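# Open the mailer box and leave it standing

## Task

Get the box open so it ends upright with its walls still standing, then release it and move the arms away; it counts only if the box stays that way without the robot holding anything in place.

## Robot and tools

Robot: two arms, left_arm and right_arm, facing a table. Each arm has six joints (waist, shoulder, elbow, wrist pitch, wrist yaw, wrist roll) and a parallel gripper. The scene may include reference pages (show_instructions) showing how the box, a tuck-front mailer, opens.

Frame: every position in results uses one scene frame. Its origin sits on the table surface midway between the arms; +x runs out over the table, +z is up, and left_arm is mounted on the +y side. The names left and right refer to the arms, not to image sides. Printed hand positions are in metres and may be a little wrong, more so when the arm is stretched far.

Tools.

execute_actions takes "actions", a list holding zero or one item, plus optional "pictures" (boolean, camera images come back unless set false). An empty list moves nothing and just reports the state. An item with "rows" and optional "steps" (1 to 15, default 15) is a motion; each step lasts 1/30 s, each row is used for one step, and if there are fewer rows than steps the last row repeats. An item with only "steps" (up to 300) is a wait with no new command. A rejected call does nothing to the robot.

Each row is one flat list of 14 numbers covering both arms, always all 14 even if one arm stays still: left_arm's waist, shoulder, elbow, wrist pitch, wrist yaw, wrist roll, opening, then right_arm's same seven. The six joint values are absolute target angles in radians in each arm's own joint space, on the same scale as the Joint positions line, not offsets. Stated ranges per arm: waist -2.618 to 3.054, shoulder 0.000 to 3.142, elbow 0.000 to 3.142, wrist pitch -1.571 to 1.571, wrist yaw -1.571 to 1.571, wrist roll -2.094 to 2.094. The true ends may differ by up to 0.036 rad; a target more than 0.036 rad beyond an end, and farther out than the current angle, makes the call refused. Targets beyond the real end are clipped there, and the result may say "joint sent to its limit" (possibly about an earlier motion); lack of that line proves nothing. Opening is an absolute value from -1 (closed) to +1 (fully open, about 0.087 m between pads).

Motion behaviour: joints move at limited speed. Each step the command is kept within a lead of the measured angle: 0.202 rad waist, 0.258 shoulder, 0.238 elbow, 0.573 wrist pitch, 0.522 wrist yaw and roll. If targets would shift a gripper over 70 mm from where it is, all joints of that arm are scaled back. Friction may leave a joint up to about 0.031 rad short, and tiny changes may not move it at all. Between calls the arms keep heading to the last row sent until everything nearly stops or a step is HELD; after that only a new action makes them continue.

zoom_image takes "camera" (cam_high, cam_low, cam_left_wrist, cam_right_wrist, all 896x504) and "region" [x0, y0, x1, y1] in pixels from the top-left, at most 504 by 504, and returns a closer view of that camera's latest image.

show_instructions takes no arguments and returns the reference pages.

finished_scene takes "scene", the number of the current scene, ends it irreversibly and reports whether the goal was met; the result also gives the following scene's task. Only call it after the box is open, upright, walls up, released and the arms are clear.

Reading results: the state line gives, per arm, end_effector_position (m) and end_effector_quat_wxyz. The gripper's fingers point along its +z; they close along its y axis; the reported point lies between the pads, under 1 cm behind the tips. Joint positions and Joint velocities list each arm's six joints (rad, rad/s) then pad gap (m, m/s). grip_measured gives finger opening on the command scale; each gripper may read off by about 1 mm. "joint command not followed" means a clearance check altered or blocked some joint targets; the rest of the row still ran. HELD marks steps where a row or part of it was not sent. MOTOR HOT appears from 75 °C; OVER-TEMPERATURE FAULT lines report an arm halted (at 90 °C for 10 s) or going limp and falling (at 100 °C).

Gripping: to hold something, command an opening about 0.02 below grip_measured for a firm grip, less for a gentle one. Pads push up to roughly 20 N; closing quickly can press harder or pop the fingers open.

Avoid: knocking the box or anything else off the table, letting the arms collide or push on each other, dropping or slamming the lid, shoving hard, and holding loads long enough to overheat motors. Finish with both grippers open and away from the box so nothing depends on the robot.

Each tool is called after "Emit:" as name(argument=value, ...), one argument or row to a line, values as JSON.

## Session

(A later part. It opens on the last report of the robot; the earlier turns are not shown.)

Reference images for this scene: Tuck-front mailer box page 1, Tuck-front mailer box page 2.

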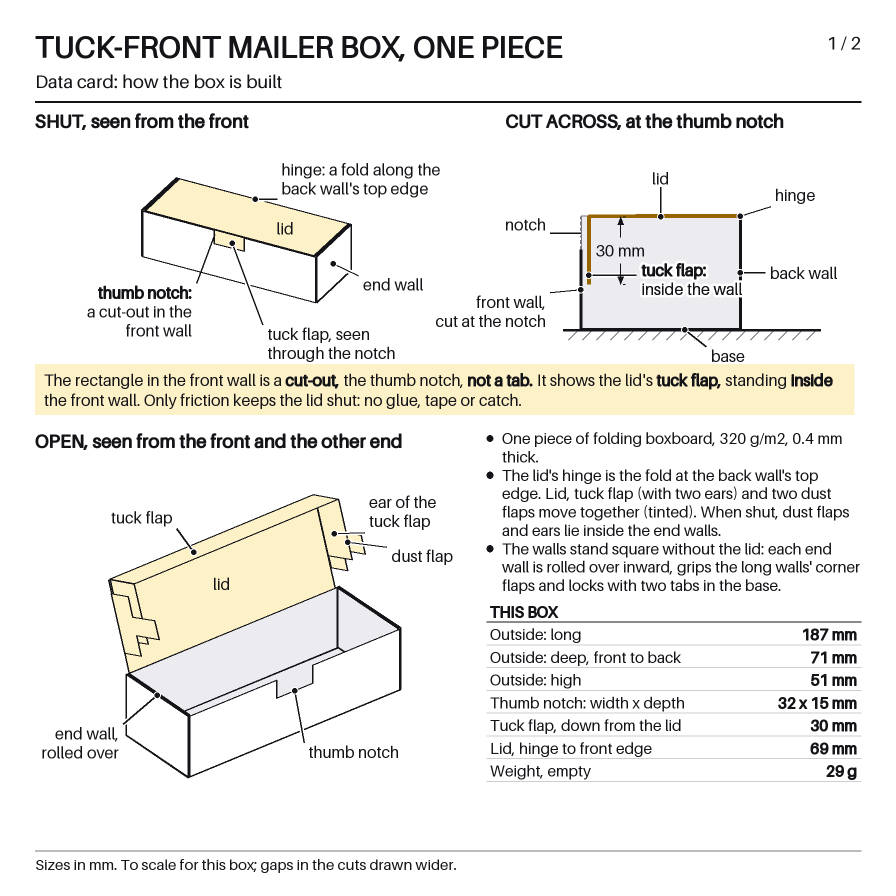

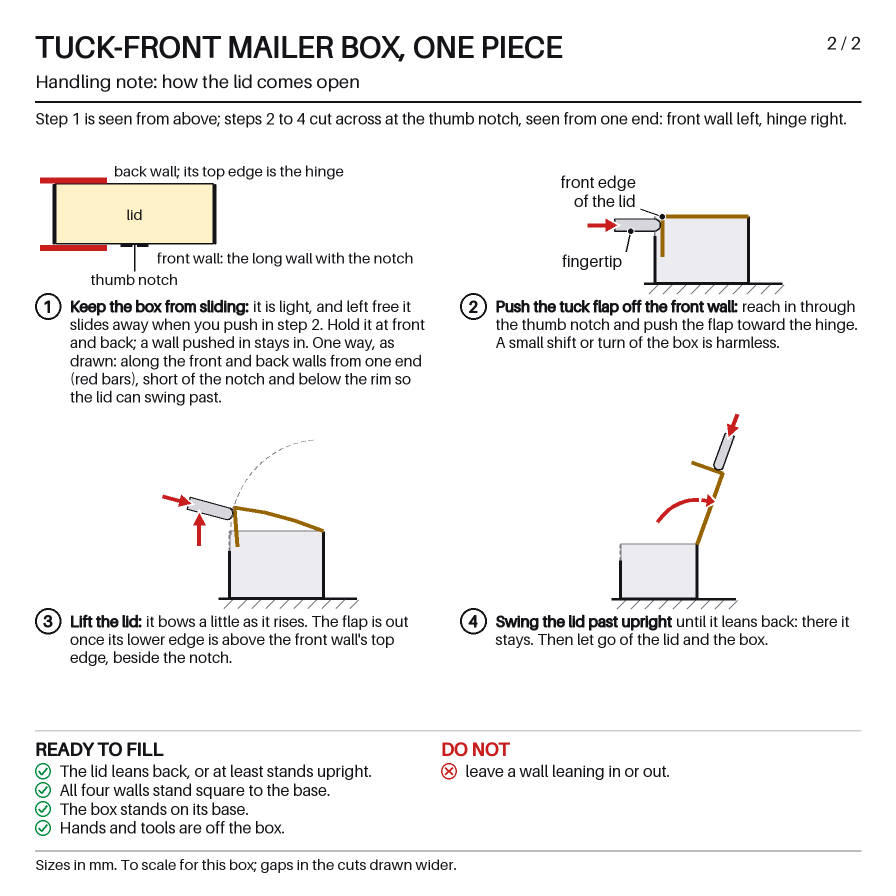

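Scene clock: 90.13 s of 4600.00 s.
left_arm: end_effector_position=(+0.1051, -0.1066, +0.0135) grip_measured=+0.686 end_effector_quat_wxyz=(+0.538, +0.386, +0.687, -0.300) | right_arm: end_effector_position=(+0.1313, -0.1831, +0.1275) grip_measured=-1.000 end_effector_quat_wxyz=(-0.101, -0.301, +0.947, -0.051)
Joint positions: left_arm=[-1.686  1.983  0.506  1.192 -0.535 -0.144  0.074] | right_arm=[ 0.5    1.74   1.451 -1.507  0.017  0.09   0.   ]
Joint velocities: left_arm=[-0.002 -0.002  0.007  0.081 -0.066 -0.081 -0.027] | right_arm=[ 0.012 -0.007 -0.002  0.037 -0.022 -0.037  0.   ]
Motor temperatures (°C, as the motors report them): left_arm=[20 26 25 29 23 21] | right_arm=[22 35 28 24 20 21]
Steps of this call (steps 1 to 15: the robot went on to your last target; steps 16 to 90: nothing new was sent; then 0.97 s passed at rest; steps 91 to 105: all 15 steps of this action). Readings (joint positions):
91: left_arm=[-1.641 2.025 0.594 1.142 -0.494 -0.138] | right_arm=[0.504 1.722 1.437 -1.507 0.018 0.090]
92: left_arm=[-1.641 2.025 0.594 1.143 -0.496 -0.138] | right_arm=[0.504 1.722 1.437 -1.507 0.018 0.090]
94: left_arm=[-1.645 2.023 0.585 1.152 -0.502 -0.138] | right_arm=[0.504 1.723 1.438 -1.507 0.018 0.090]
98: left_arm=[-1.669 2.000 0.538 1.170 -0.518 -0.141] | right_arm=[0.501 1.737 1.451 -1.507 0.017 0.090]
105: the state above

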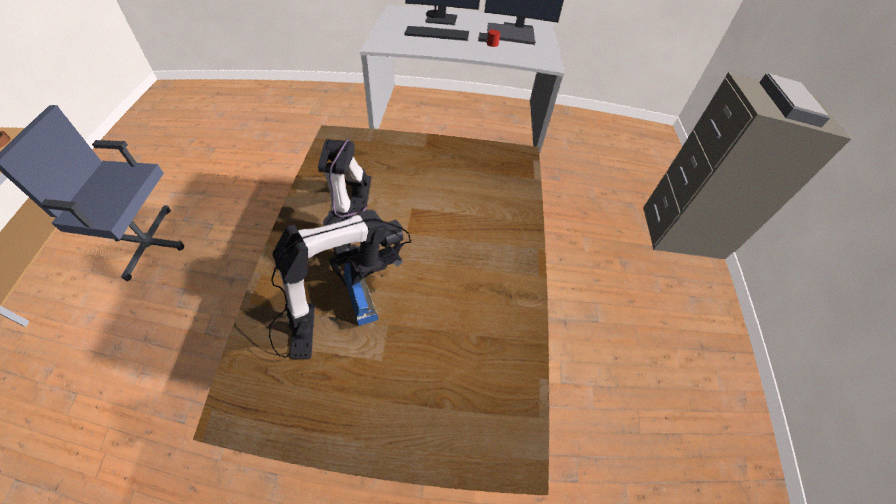

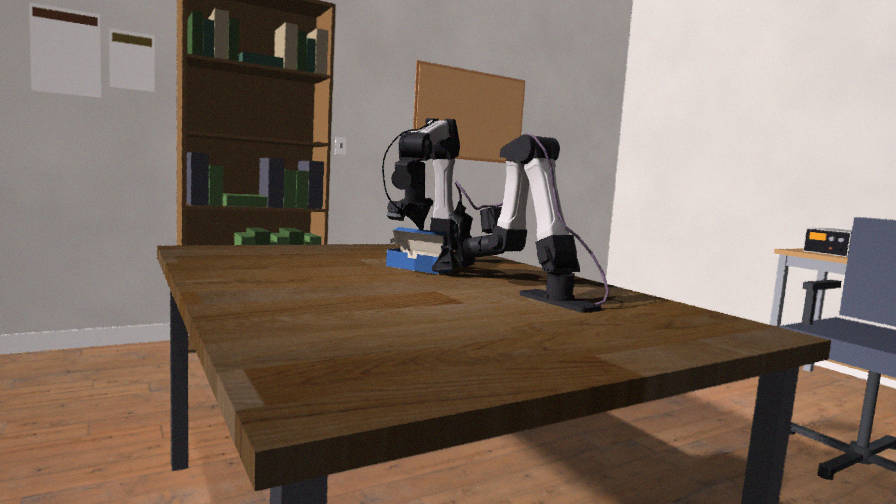

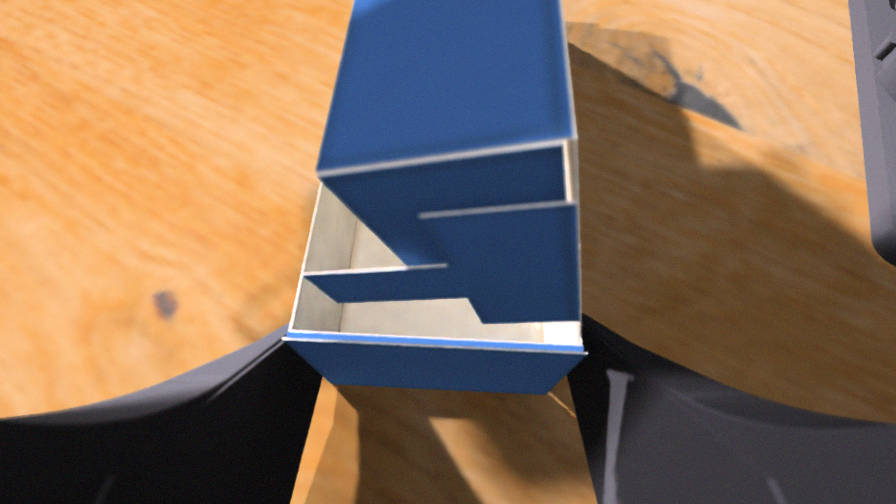

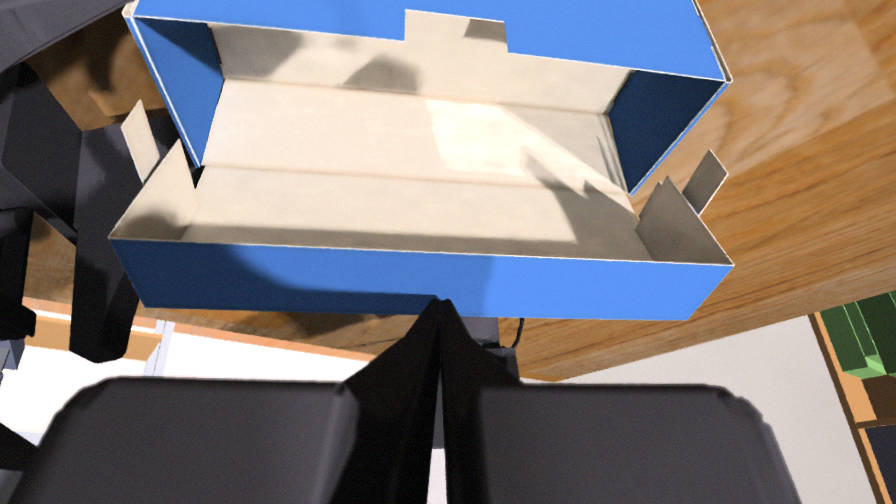

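Emit:
execute_actions(
  actions=[
    {"rows":[[-1.695,1.97,0.488,1.204,-0.546,-0.156,0.655,0.49,1.76,1.48,-1.5,0.005,0.09,-1],[-1.695,1.97,0.488,1.204,-0.546,-0.156,0.645,0.488,1.765,1.486,-1.5,0.005,0.09,-1],[-1.695,1.97,0.488,1.204,-0.546,-0.156,0.635,0.486,1.771,1.492,-1.5,0.005,0.09,-1],[-1.695,1.97,0.488,1.204,-0.546,-0.156,0.627,0.485,1.777,1.494,-1.5,0.005,0.09,-1],[-1.695,1.97,0.488,1.204,-0.546,-0.156,0.62,0.485,1.783,1.494,-1.5,0.005,0.09,-1],[-1.695,1.97,0.488,1.204,-0.546,-0.156,0.613,0.485,1.789,1.494,-1.5,0.005,0.09,-1],[-1.695,1.97,0.488,1.204,-0.546,-0.156,0.607,0.485,1.795,1.494,-1.5,0.005,0.09,-1],[-1.695,1.97,0.488,1.204,-0.546,-0.156,0.602,0.485,1.801,1.494,-1.5,0.005,0.09,-1],[-1.695,1.97,0.488,1.204,-0.546,-0.156,0.598,0.485,1.807,1.494,-1.5,0.005,0.09,-1]],"steps":14},
  ],
)

Scene clock: 92.37 s of 4600.00 s.
left_arm: end_effector_position=(+0.1058, -0.1069, +0.0150) grip_measured=+0.598 end_effector_quat_wxyz=(+0.540, +0.382, +0.687, -0.301) | right_arm: end_effector_position=(+0.1369, -0.1803, +0.1208) grip_measured=-1.000 end_effector_quat_wxyz=(-0.113, -0.297, +0.946, -0.056)
Joint positions: left_arm=[-1.686  1.983  0.506  1.199 -0.539 -0.146  0.07 ] | right_arm=[ 0.493  1.79   1.474 -1.508  0.017  0.09   0.   ]
Joint velocities: left_arm=[-0.007  0.002  0.012  0.022 -0.051 -0.007 -0.001] | right_arm=[ 0.002  0.007  0.017 -0.022  0.022  0.022  0.   ]
Motor temperatures (°C, as the motors report them): left_arm=[20 26 25 29 23 21] | right_arm=[22 35 28 24 20 21]
Steps of this call (steps 1 to 15: the robot went on to your last target; steps 16 to 53: nothing new was sent; steps 54 to 67: all 14 steps of this action). Readings (joint positions):
54: left_arm=[-1.686 1.983 0.506 1.199 -0.539 -0.146] | right_arm=[0.500 1.740 1.451 -1.507 0.017 0.090]
55: left_arm=[-1.686 1.983 0.506 1.199 -0.539 -0.146] | right_arm=[0.500 1.741 1.453 -1.508 0.017 0.090]
57: left_arm=[-1.686 1.983 0.506 1.199 -0.539 -0.146] | right_arm=[0.498 1.748 1.465 -1.508 0.017 0.090]
61: left_arm=[-1.686 1.983 0.506 1.199 -0.539 -0.146] | right_arm=[0.493 1.768 1.474 -1.508 0.017 0.090]
67: the state above

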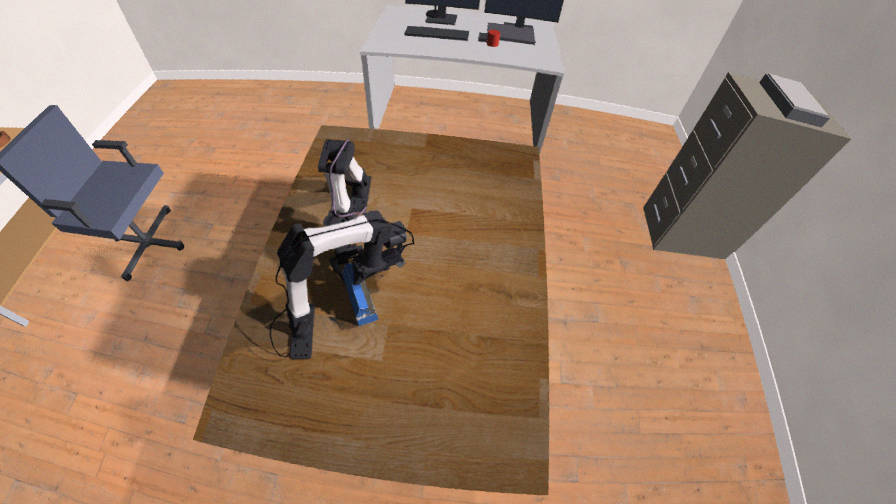

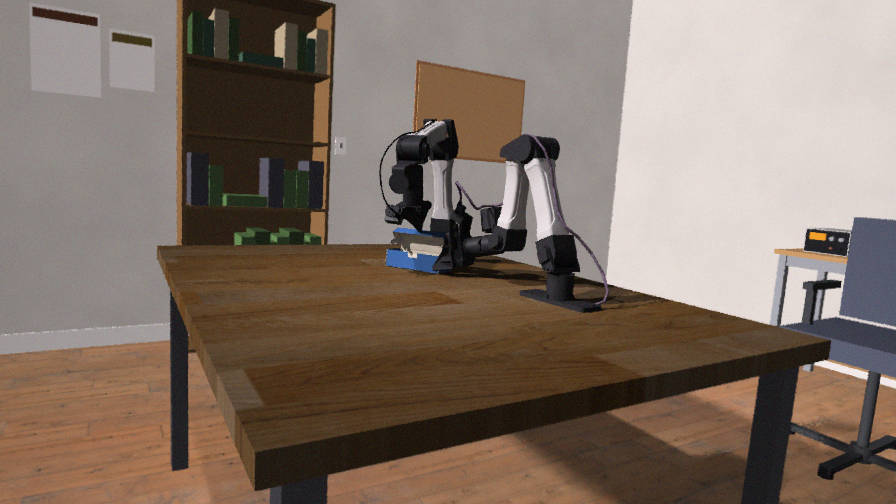

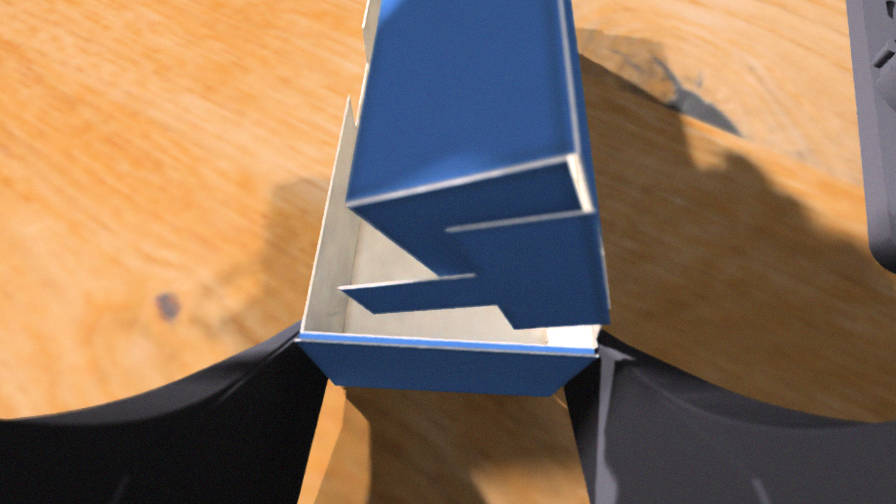

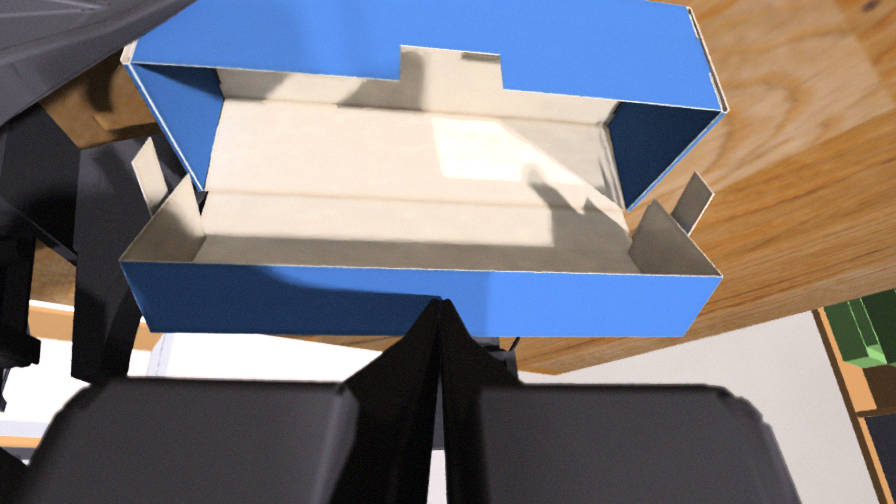

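Emit:
execute_actions(
  actions=[
    {"rows":[[-1.695,1.97,0.488,1.204,-0.546,-0.156,0.595,0.5,1.785,1.45,-1.5,0.005,0.09,-1],[-1.695,1.97,0.488,1.204,-0.546,-0.156,0.592,0.504,1.777,1.438,-1.5,0.005,0.09,-1],[-1.695,1.97,0.488,1.204,-0.546,-0.156,0.59,0.506,1.769,1.432,-1.5,0.005,0.09,-1],[-1.695,1.97,0.488,1.204,-0.546,-0.156,0.59,0.508,1.761,1.426,-1.5,0.005,0.09,-1],[-1.695,1.97,0.488,1.204,-0.546,-0.156,0.59,0.51,1.753,1.42,-1.5,0.005,0.09,-1],[-1.695,1.97,0.488,1.204,-0.546,-0.156,0.59,0.512,1.745,1.414,-1.5,0.005,0.09,-1],[-1.695,1.97,0.488,1.204,-0.546,-0.156,0.59,0.514,1.737,1.408,-1.5,0.005,0.09,-1],[-1.695,1.97,0.488,1.204,-0.546,-0.156,0.59,0.516,1.729,1.402,-1.5,0.005,0.09,-1],[-1.695,1.97,0.488,1.204,-0.546,-0.156,0.59,0.518,1.721,1.396,-1.5,0.005,0.09,-1],[-1.695,1.97,0.488,1.204,-0.546,-0.156,0.59,0.52,1.713,1.389,-1.5,0.005,0.09,-1],[-1.695,1.97,0.488,1.204,-0.546,-0.156,0.59,0.522,1.705,1.382,-1.5,0.005,0.09,-1],[-1.695,1.97,0.488,1.204,-0.546,-0.156,0.59,0.524,1.697,1.375,-1.5,0.005,0.09,-1],[-1.695,1.97,0.488,1.204,-0.546,-0.156,0.59,0.526,1.689,1.368,-1.5,0.005,0.09,-1],[-1.695,1.97,0.488,1.204,-0.546,-0.156,0.59,0.528,1.681,1.361,-1.5,0.005,0.09,-1],[-1.695,1.97,0.488,1.204,-0.546,-0.156,0.59,0.53,1.673,1.354,-1.5,0.005,0.09,-1]],"steps":15},
  ],
)

Scene clock: 96.67 s of 4600.00 s.
left_arm: end_effector_position=(+0.1057, -0.1069, +0.0150) grip_measured=+0.591 end_effector_quat_wxyz=(+0.540, +0.382, +0.687, -0.301) | right_arm: end_effector_position=(+0.1194, -0.1894, +0.1282) grip_measured=-1.000 end_effector_quat_wxyz=(-0.102, -0.308, +0.944, -0.053)
Joint positions: left_arm=[-1.686  1.983  0.506  1.199 -0.539 -0.146  0.07 ] | right_arm=[ 0.514  1.694  1.399 -1.506  0.018  0.09   0.   ]
Joint velocities: left_arm=[-0.002 -0.017 -0.032 -0.037  0.007 -0.007 -0.   ] | right_arm=[ 0.076 -0.276 -0.217  0.007  0.007 -0.022  0.   ]
Motor temperatures (°C, as the motors report them): left_arm=[20 26 25 30 23 21] | right_arm=[22 35 28 24 20 21]
Steps of this call (steps 1 to 15: the robot went on to your last target; steps 16 to 90: nothing new was sent; then 0.80 s passed at rest; steps 91 to 105: all 15 steps of this action). Readings (joint positions):
91: left_arm=[-1.686 1.983 0.506 1.199 -0.539 -0.146] | right_arm=[0.493 1.790 1.474 -1.508 0.017 0.090]
92: left_arm=[-1.686 1.983 0.506 1.199 -0.539 -0.146] | right_arm=[0.493 1.790 1.474 -1.508 0.017 0.090]
94: left_arm=[-1.686 1.983 0.506 1.199 -0.539 -0.146] | right_arm=[0.494 1.785 1.468 -1.506 0.017 0.090]
98: left_arm=[-1.686 1.983 0.506 1.199 -0.539 -0.146] | right_arm=[0.501 1.751 1.446 -1.506 0.017 0.090]
105: the state above

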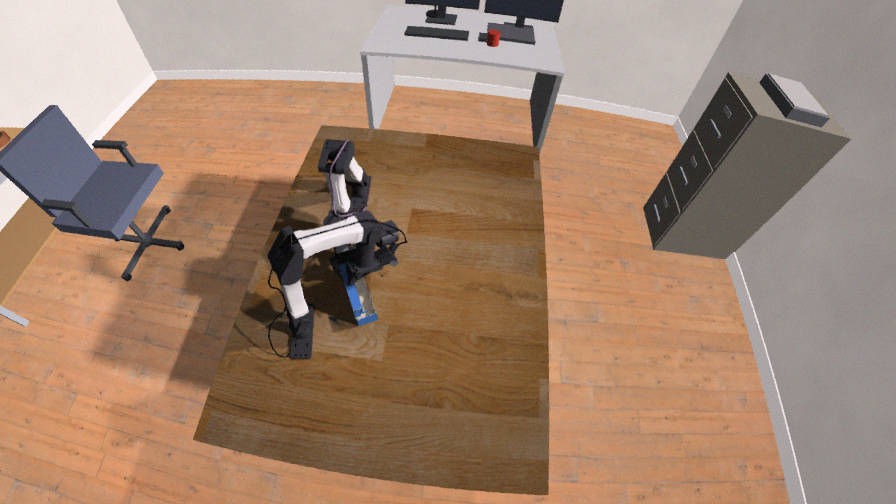

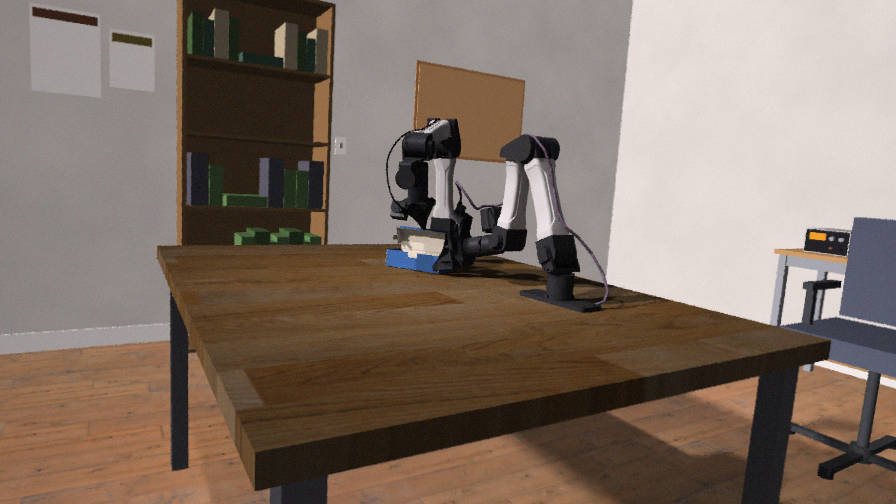

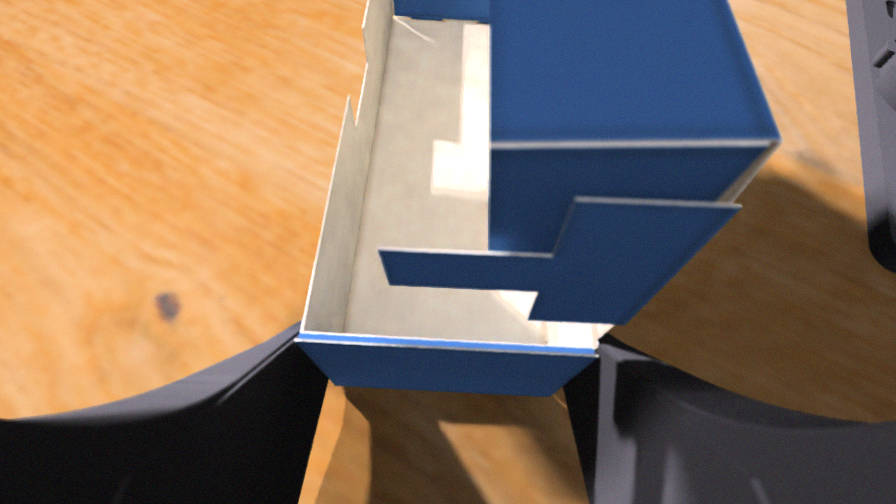

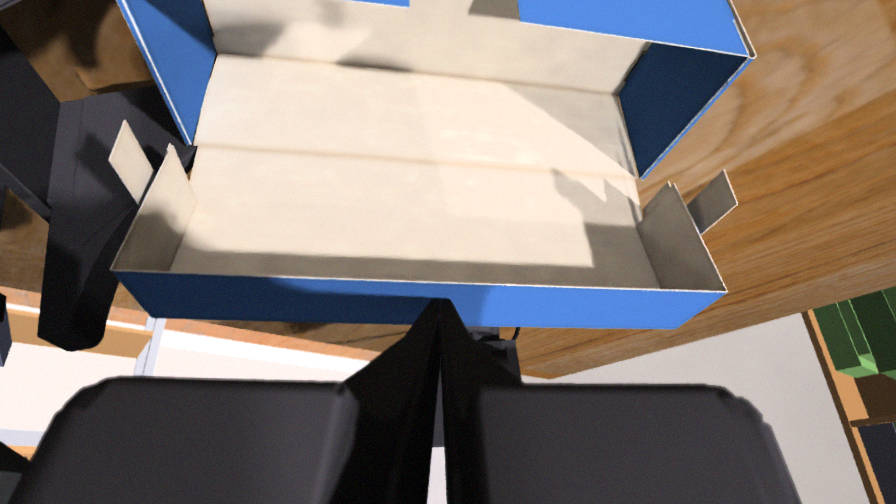

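Emit:
execute_actions(
  actions=[
    {"rows":[[-1.695,1.97,0.488,1.204,-0.546,-0.156,0.59,0.532,1.666,1.348,-1.5,0.005,0.09,-1],[-1.695,1.97,0.488,1.204,-0.546,-0.156,0.59,0.534,1.659,1.341,-1.5,0.005,0.09,-1],[-1.695,1.97,0.488,1.204,-0.546,-0.156,0.59,0.536,1.652,1.334,-1.5,0.005,0.09,-1],[-1.695,1.97,0.488,1.204,-0.546,-0.156,0.59,0.538,1.645,1.327,-1.5,0.005,0.09,-1],[-1.695,1.97,0.488,1.204,-0.546,-0.156,0.59,0.54,1.638,1.32,-1.5,0.005,0.09,-1],[-1.695,1.97,0.488,1.204,-0.546,-0.156,0.59,0.542,1.631,1.313,-1.5,0.005,0.09,-1],[-1.695,1.97,0.488,1.204,-0.546,-0.156,0.59,0.544,1.624,1.306,-1.5,0.005,0.09,-1],[-1.695,1.97,0.488,1.204,-0.546,-0.156,0.59,0.546,1.617,1.299,-1.5,0.005,0.09,-1],[-1.695,1.97,0.488,1.204,-0.546,-0.156,0.59,0.548,1.61,1.292,-1.5,0.005,0.09,-1],[-1.695,1.97,0.488,1.204,-0.546,-0.156,0.59,0.55,1.604,1.285,-1.5,0.005,0.09,-1],[-1.695,1.97,0.488,1.204,-0.546,-0.156,0.59,0.552,1.598,1.278,-1.5,0.005,0.09,-1],[-1.695,1.97,0.488,1.204,-0.546,-0.156,0.59,0.554,1.592,1.271,-1.5,0.005,0.09,-1],[-1.695,1.97,0.488,1.204,-0.546,-0.156,0.59,0.556,1.586,1.264,-1.5,0.005,0.09,-1],[-1.695,1.97,0.488,1.204,-0.546,-0.156,0.59,0.558,1.58,1.257,-1.5,0.005,0.09,-1],[-1.695,1.97,0.488,1.204,-0.546,-0.156,0.59,0.56,1.574,1.25,-1.5,0.005,0.09,-1]],"steps":15},
  ],
)

Scene clock: 99.27 s of 4600.00 s.
left_arm: end_effector_position=(+0.1057, -0.1069, +0.0150) grip_measured=+0.591 end_effector_quat_wxyz=(+0.540, +0.382, +0.687, -0.301) | right_arm: end_effector_position=(+0.0926, -0.2040, +0.1300) grip_measured=-1.000 end_effector_quat_wxyz=(-0.107, -0.324, +0.938, -0.056)
Joint positions: left_arm=[-1.686  1.983  0.506  1.199 -0.539 -0.146  0.07 ] | right_arm=[ 0.549  1.593  1.292 -1.513  0.015  0.09   0.   ]
Joint velocities: left_arm=[ 0.012 -0.002 -0.012  0.007  0.007  0.007  0.   ] | right_arm=[ 0.066 -0.159 -0.217  0.022  0.022  0.007  0.   ]
Motor temperatures (°C, as the motors report them): left_arm=[20 26 25 30 23 21] | right_arm=[22 35 28 24 20 21]
Steps of this call (steps 1 to 30: the robot went on to your last target; steps 31 to 63: nothing new was sent; steps 64 to 78: all 15 steps of this action). Readings (joint positions):
64: left_arm=[-1.686 1.983 0.506 1.199 -0.539 -0.146] | right_arm=[0.519 1.678 1.387 -1.507 0.018 0.090]
65: left_arm=[-1.686 1.983 0.506 1.199 -0.539 -0.146] | right_arm=[0.519 1.677 1.384 -1.506 0.018 0.090]
67: left_arm=[-1.686 1.983 0.506 1.199 -0.539 -0.146] | right_arm=[0.522 1.667 1.373 -1.506 0.018 0.090]
71: left_arm=[-1.686 1.983 0.506 1.199 -0.539 -0.146] | right_arm=[0.532 1.636 1.344 -1.509 0.018 0.090]
78: the state above

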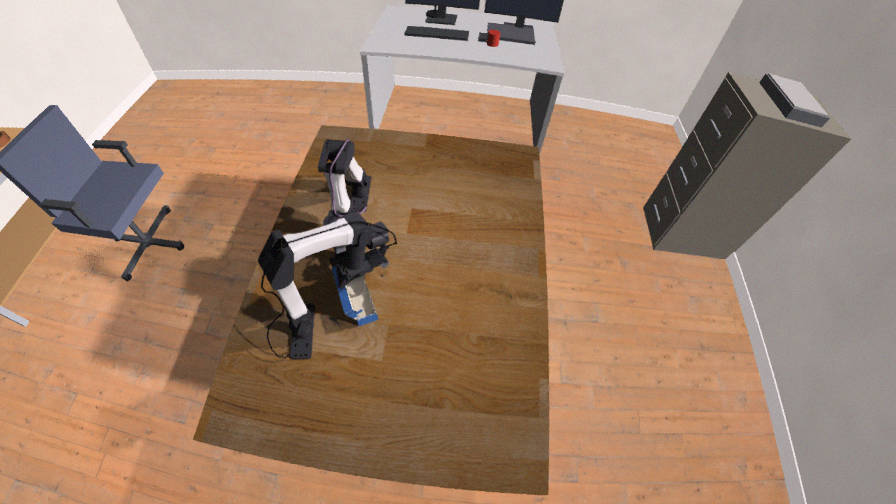

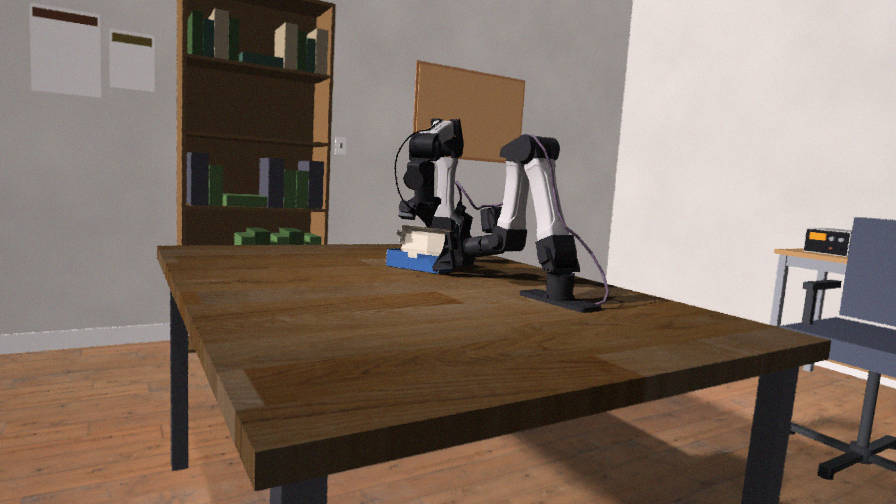

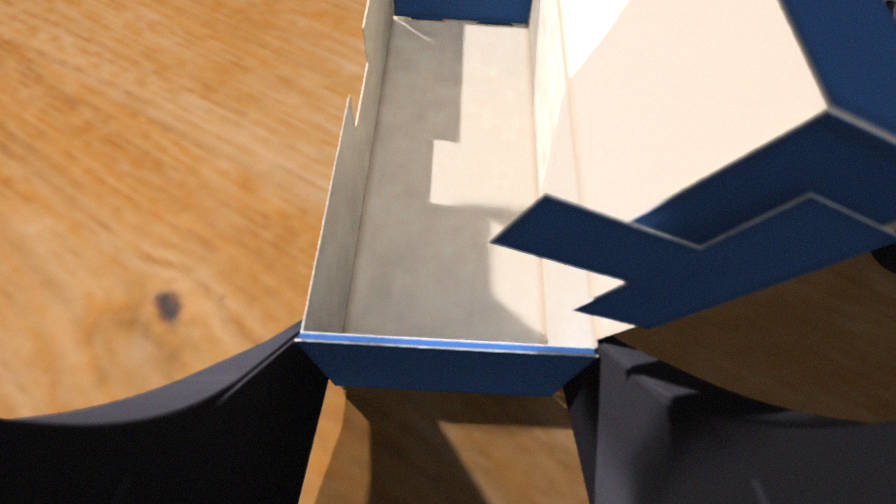

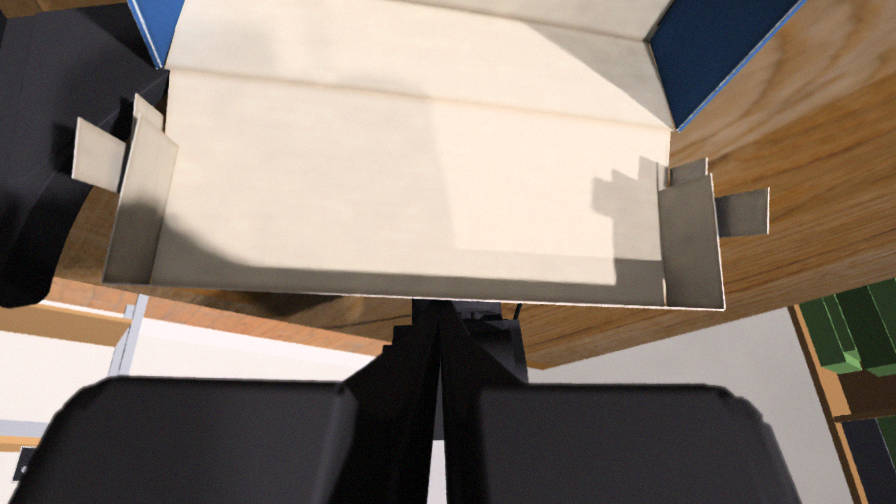

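Emit:
execute_actions(
  actions=[
    {"rows":[[-1.695,1.97,0.488,1.204,-0.546,-0.156,0.59,0.562,1.569,1.243,-1.5,0.005,0.09,-1],[-1.695,1.97,0.488,1.204,-0.546,-0.156,0.59,0.564,1.564,1.236,-1.5,0.005,0.09,-1],[-1.695,1.97,0.488,1.204,-0.546,-0.156,0.59,0.566,1.559,1.229,-1.5,0.005,0.09,-1],[-1.695,1.97,0.488,1.204,-0.546,-0.156,0.59,0.568,1.554,1.222,-1.5,0.005,0.09,-1],[-1.695,1.97,0.488,1.204,-0.546,-0.156,0.59,0.57,1.549,1.215,-1.5,0.005,0.09,-1],[-1.695,1.97,0.488,1.204,-0.546,-0.156,0.59,0.57,1.544,1.21,-1.5,0.005,0.09,-1],[-1.695,1.97,0.488,1.204,-0.546,-0.156,0.59,0.57,1.536,1.21,-1.5,0.005,0.09,-1],[-1.695,1.97,0.488,1.204,-0.546,-0.156,0.59,0.57,1.524,1.21,-1.5,0.005,0.09,-1],[-1.695,1.97,0.488,1.204,-0.546,-0.156,0.59,0.57,1.508,1.21,-1.5,0.005,0.09,-1],[-1.695,1.97,0.488,1.204,-0.546,-0.156,0.59,0.57,1.488,1.21,-1.5,0.005,0.09,-1],[-1.695,1.97,0.488,1.204,-0.546,-0.156,0.59,0.57,1.464,1.21,-1.5,0.005,0.09,-1],[-1.695,1.97,0.488,1.204,-0.546,-0.156,0.59,0.57,1.436,1.21,-1.5,0.005,0.09,-1],[-1.695,1.97,0.488,1.204,-0.546,-0.156,0.59,0.57,1.405,1.21,-1.5,0.005,0.09,-1],[-1.695,1.97,0.488,1.204,-0.546,-0.156,0.59,0.57,1.37,1.21,-1.5,0.005,0.09,-1],[-1.695,1.97,0.488,1.204,-0.546,-0.156,0.59,0.57,1.33,1.21,-1.5,0.005,0.09,-1]],"steps":15},
  ],
)

Emit:
execute_actions(
  actions=[
    {"rows":[[-1.695,1.97,0.488,1.204,-0.546,-0.156,0.62,0.57,1.29,1.21,-1.5,0.005,0.09,-1],[-1.695,1.97,0.488,1.204,-0.546,-0.156,0.67,0.57,1.25,1.21,-1.5,0.005,0.09,-1],[-1.695,1.97,0.488,1.204,-0.546,-0.156,0.73,0.57,1.21,1.21,-1.5,0.005,0.09,-1],[-1.695,1.97,0.488,1.204,-0.546,-0.156,0.8,0.57,1.18,1.21,-1.5,0.005,0.09,-1],[-1.695,1.97,0.488,1.204,-0.546,-0.156,0.87,0.57,1.16,1.21,-1.5,0.005,0.09,-1],[-1.695,1.97,0.488,1.204,-0.546,-0.156,0.93,0.57,1.15,1.21,-1.5,0.005,0.09,-1]],"steps":9},
  ],
)

Scene clock: 102.87 s of 4600.00 s.
left_arm: end_effector_position=(+0.1058, -0.1069, +0.0150) grip_measured=+0.591 end_effector_quat_wxyz=(+0.540, +0.382, +0.687, -0.301) | right_arm: end_effector_position=(+0.0771, -0.2140, +0.1451) grip_measured=-1.000 end_effector_quat_wxyz=(-0.055, -0.332, +0.941, -0.030)
Joint positions: left_arm=[-1.686  1.983  0.506  1.199 -0.539 -0.146  0.07 ] | right_arm=[ 0.563  1.417  1.229 -1.507  0.008  0.09   0.   ]
Joint velocities: left_arm=[-0.012  0.002 -0.012  0.007 -0.066  0.007  0.   ] | right_arm=[ 0.007 -1.043  0.002  0.095 -0.037  0.051  0.   ]
Motor temperatures (°C, as the motors report them): left_arm=[20 26 25 30 23 21] | right_arm=[22 35 28 24 20 21]
Steps of this call (steps 1 to 30: the robot went on to your last target; steps 31 to 90: nothing new was sent; then 0.10 s passed at rest; steps 91 to 105: all 15 steps of this action). Readings (joint positions):
91: left_arm=[-1.686 1.983 0.506 1.199 -0.539 -0.146] | right_arm=[0.553 1.584 1.278 -1.517 0.012 0.090]
92: left_arm=[-1.686 1.983 0.506 1.199 -0.539 -0.146] | right_arm=[0.553 1.582 1.276 -1.516 0.012 0.090]
94: left_arm=[-1.686 1.983 0.506 1.199 -0.539 -0.146] | right_arm=[0.556 1.574 1.264 -1.516 0.010 0.090]
98: left_arm=[-1.686 1.983 0.506 1.199 -0.539 -0.146] | right_arm=[0.563 1.554 1.238 -1.516 0.008 0.090]
105: the state above

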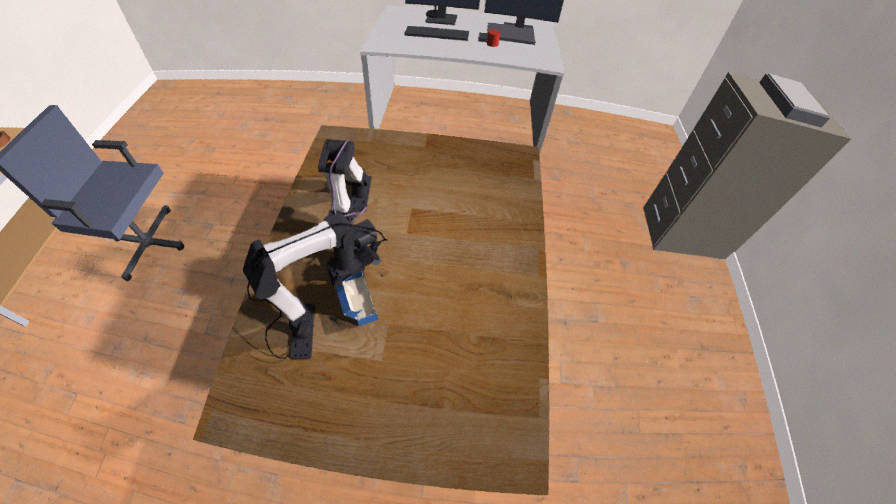

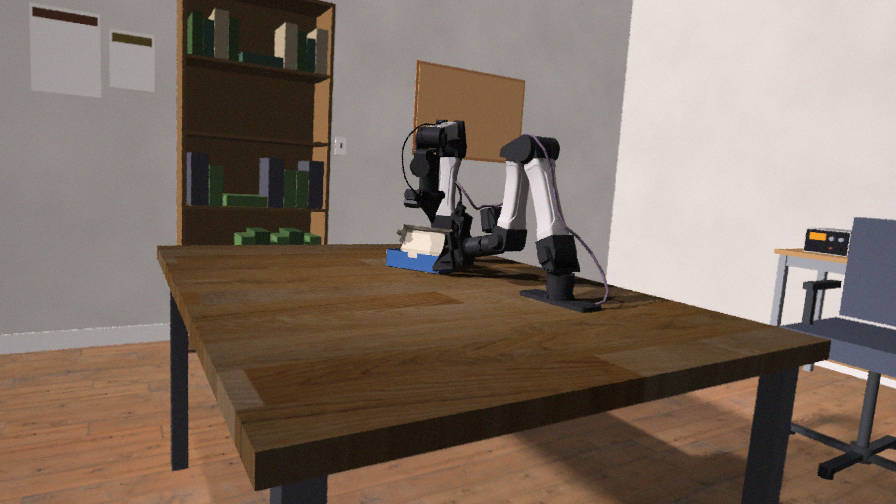

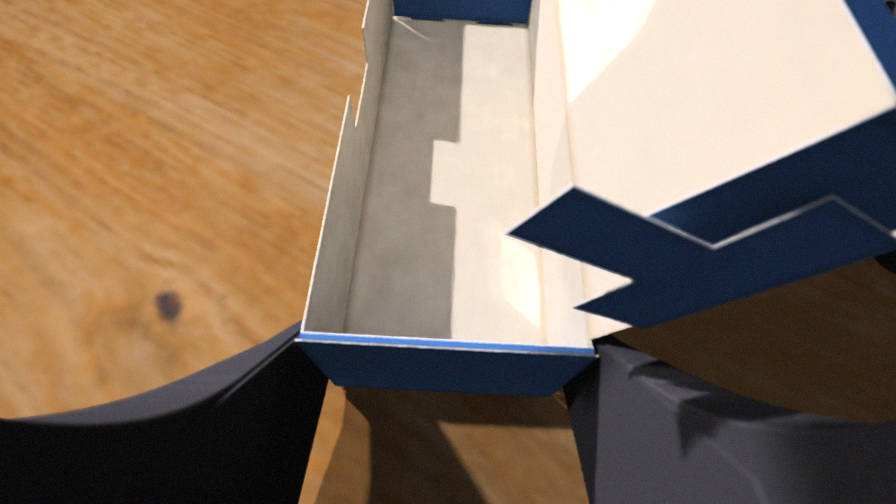

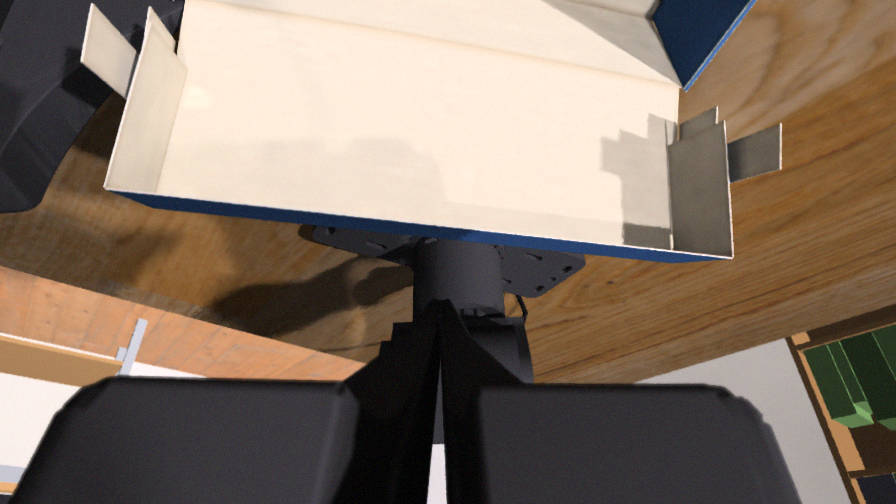

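Scene clock: 103.17 s of 4600.00 s.
left_arm: end_effector_position=(+0.1058, -0.1069, +0.0151) grip_measured=+0.929 end_effector_quat_wxyz=(+0.540, +0.382, +0.687, -0.301) | right_arm: end_effector_position=(+0.0679, -0.2228, +0.1811) grip_measured=-1.000 end_effector_quat_wxyz=(+0.069, -0.331, +0.941, +0.027)
Joint positions: left_arm=[-1.686  1.983  0.506  1.2   -0.539 -0.146  0.084] | right_arm=[ 0.563  1.147  1.229 -1.504  0.008  0.09   0.   ]
Joint velocities: left_arm=[-0.012 -0.007 -0.007  0.007  0.007  0.051  0.002] | right_arm=[-0.007 -0.022  0.007 -0.066  0.037 -0.037  0.   ]
Motor temperatures (°C, as the motors report them): left_arm=[20 26 25 30 23 21] | right_arm=[22 34 28 24 20 21]
Steps of this call (steps 1 to 9: all 9 steps of this action). Readings (joint positions):
1: left_arm=[-1.686 1.983 0.506 1.199 -0.539 -0.146] | right_arm=[0.563 1.380 1.229 -1.506 0.008 0.090]
2: left_arm=[-1.686 1.983 0.506 1.200 -0.539 -0.146] | right_arm=[0.563 1.340 1.229 -1.505 0.008 0.090]
4: left_arm=[-1.686 1.983 0.506 1.200 -0.539 -0.146] | right_arm=[0.563 1.257 1.229 -1.504 0.008 0.090]
8: left_arm=[-1.686 1.983 0.506 1.200 -0.539 -0.146] | right_arm=[0.563 1.151 1.229 -1.504 0.008 0.090]
9: the state above

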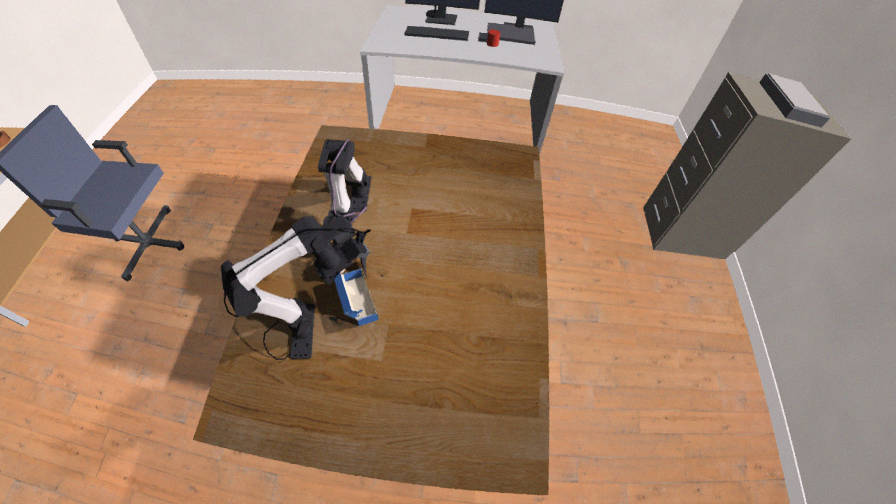

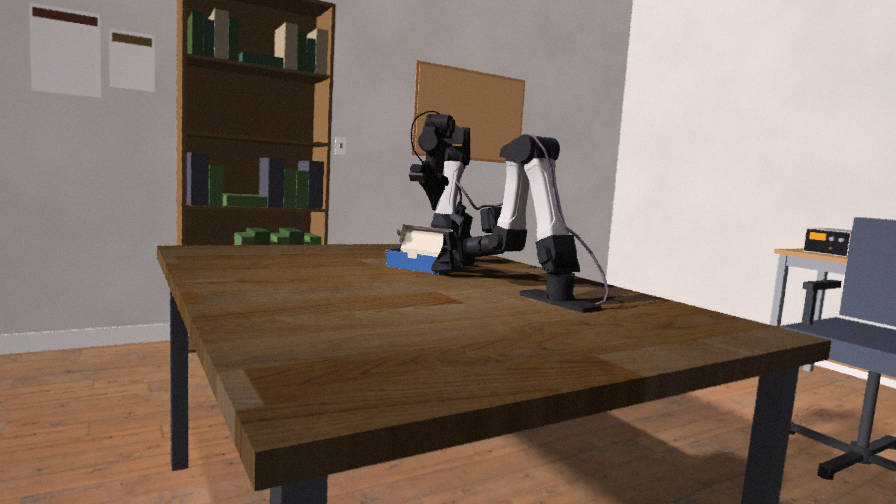

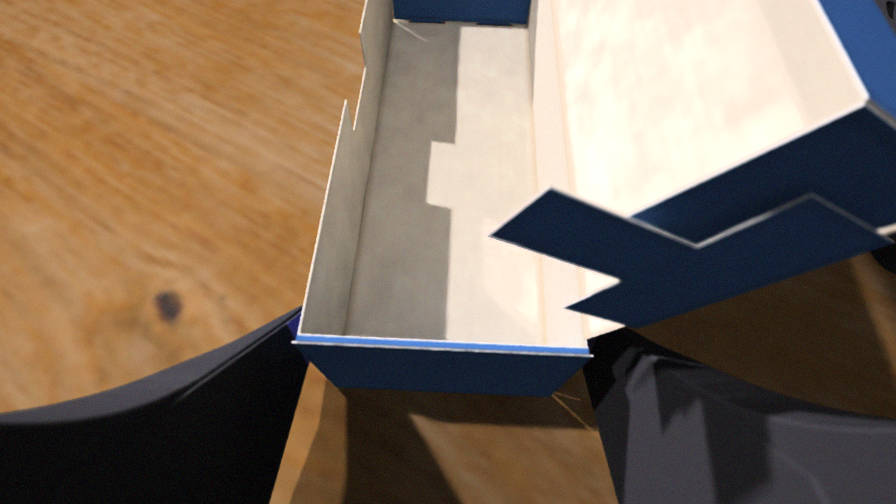

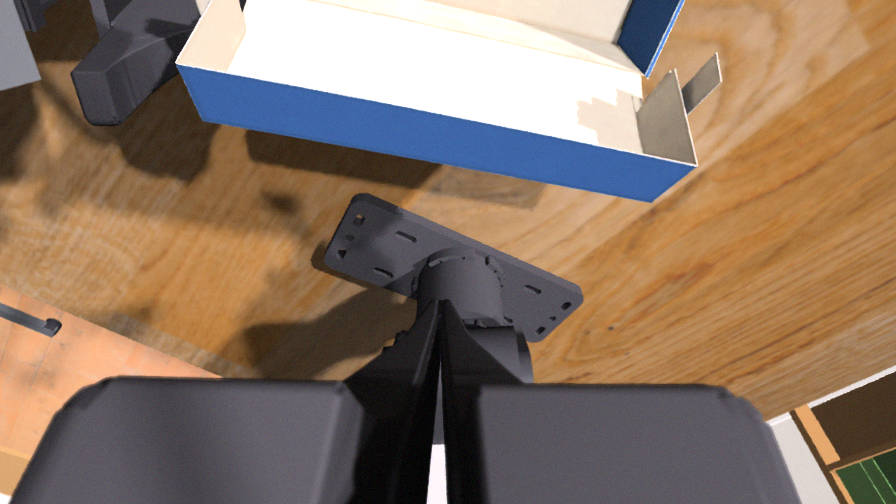

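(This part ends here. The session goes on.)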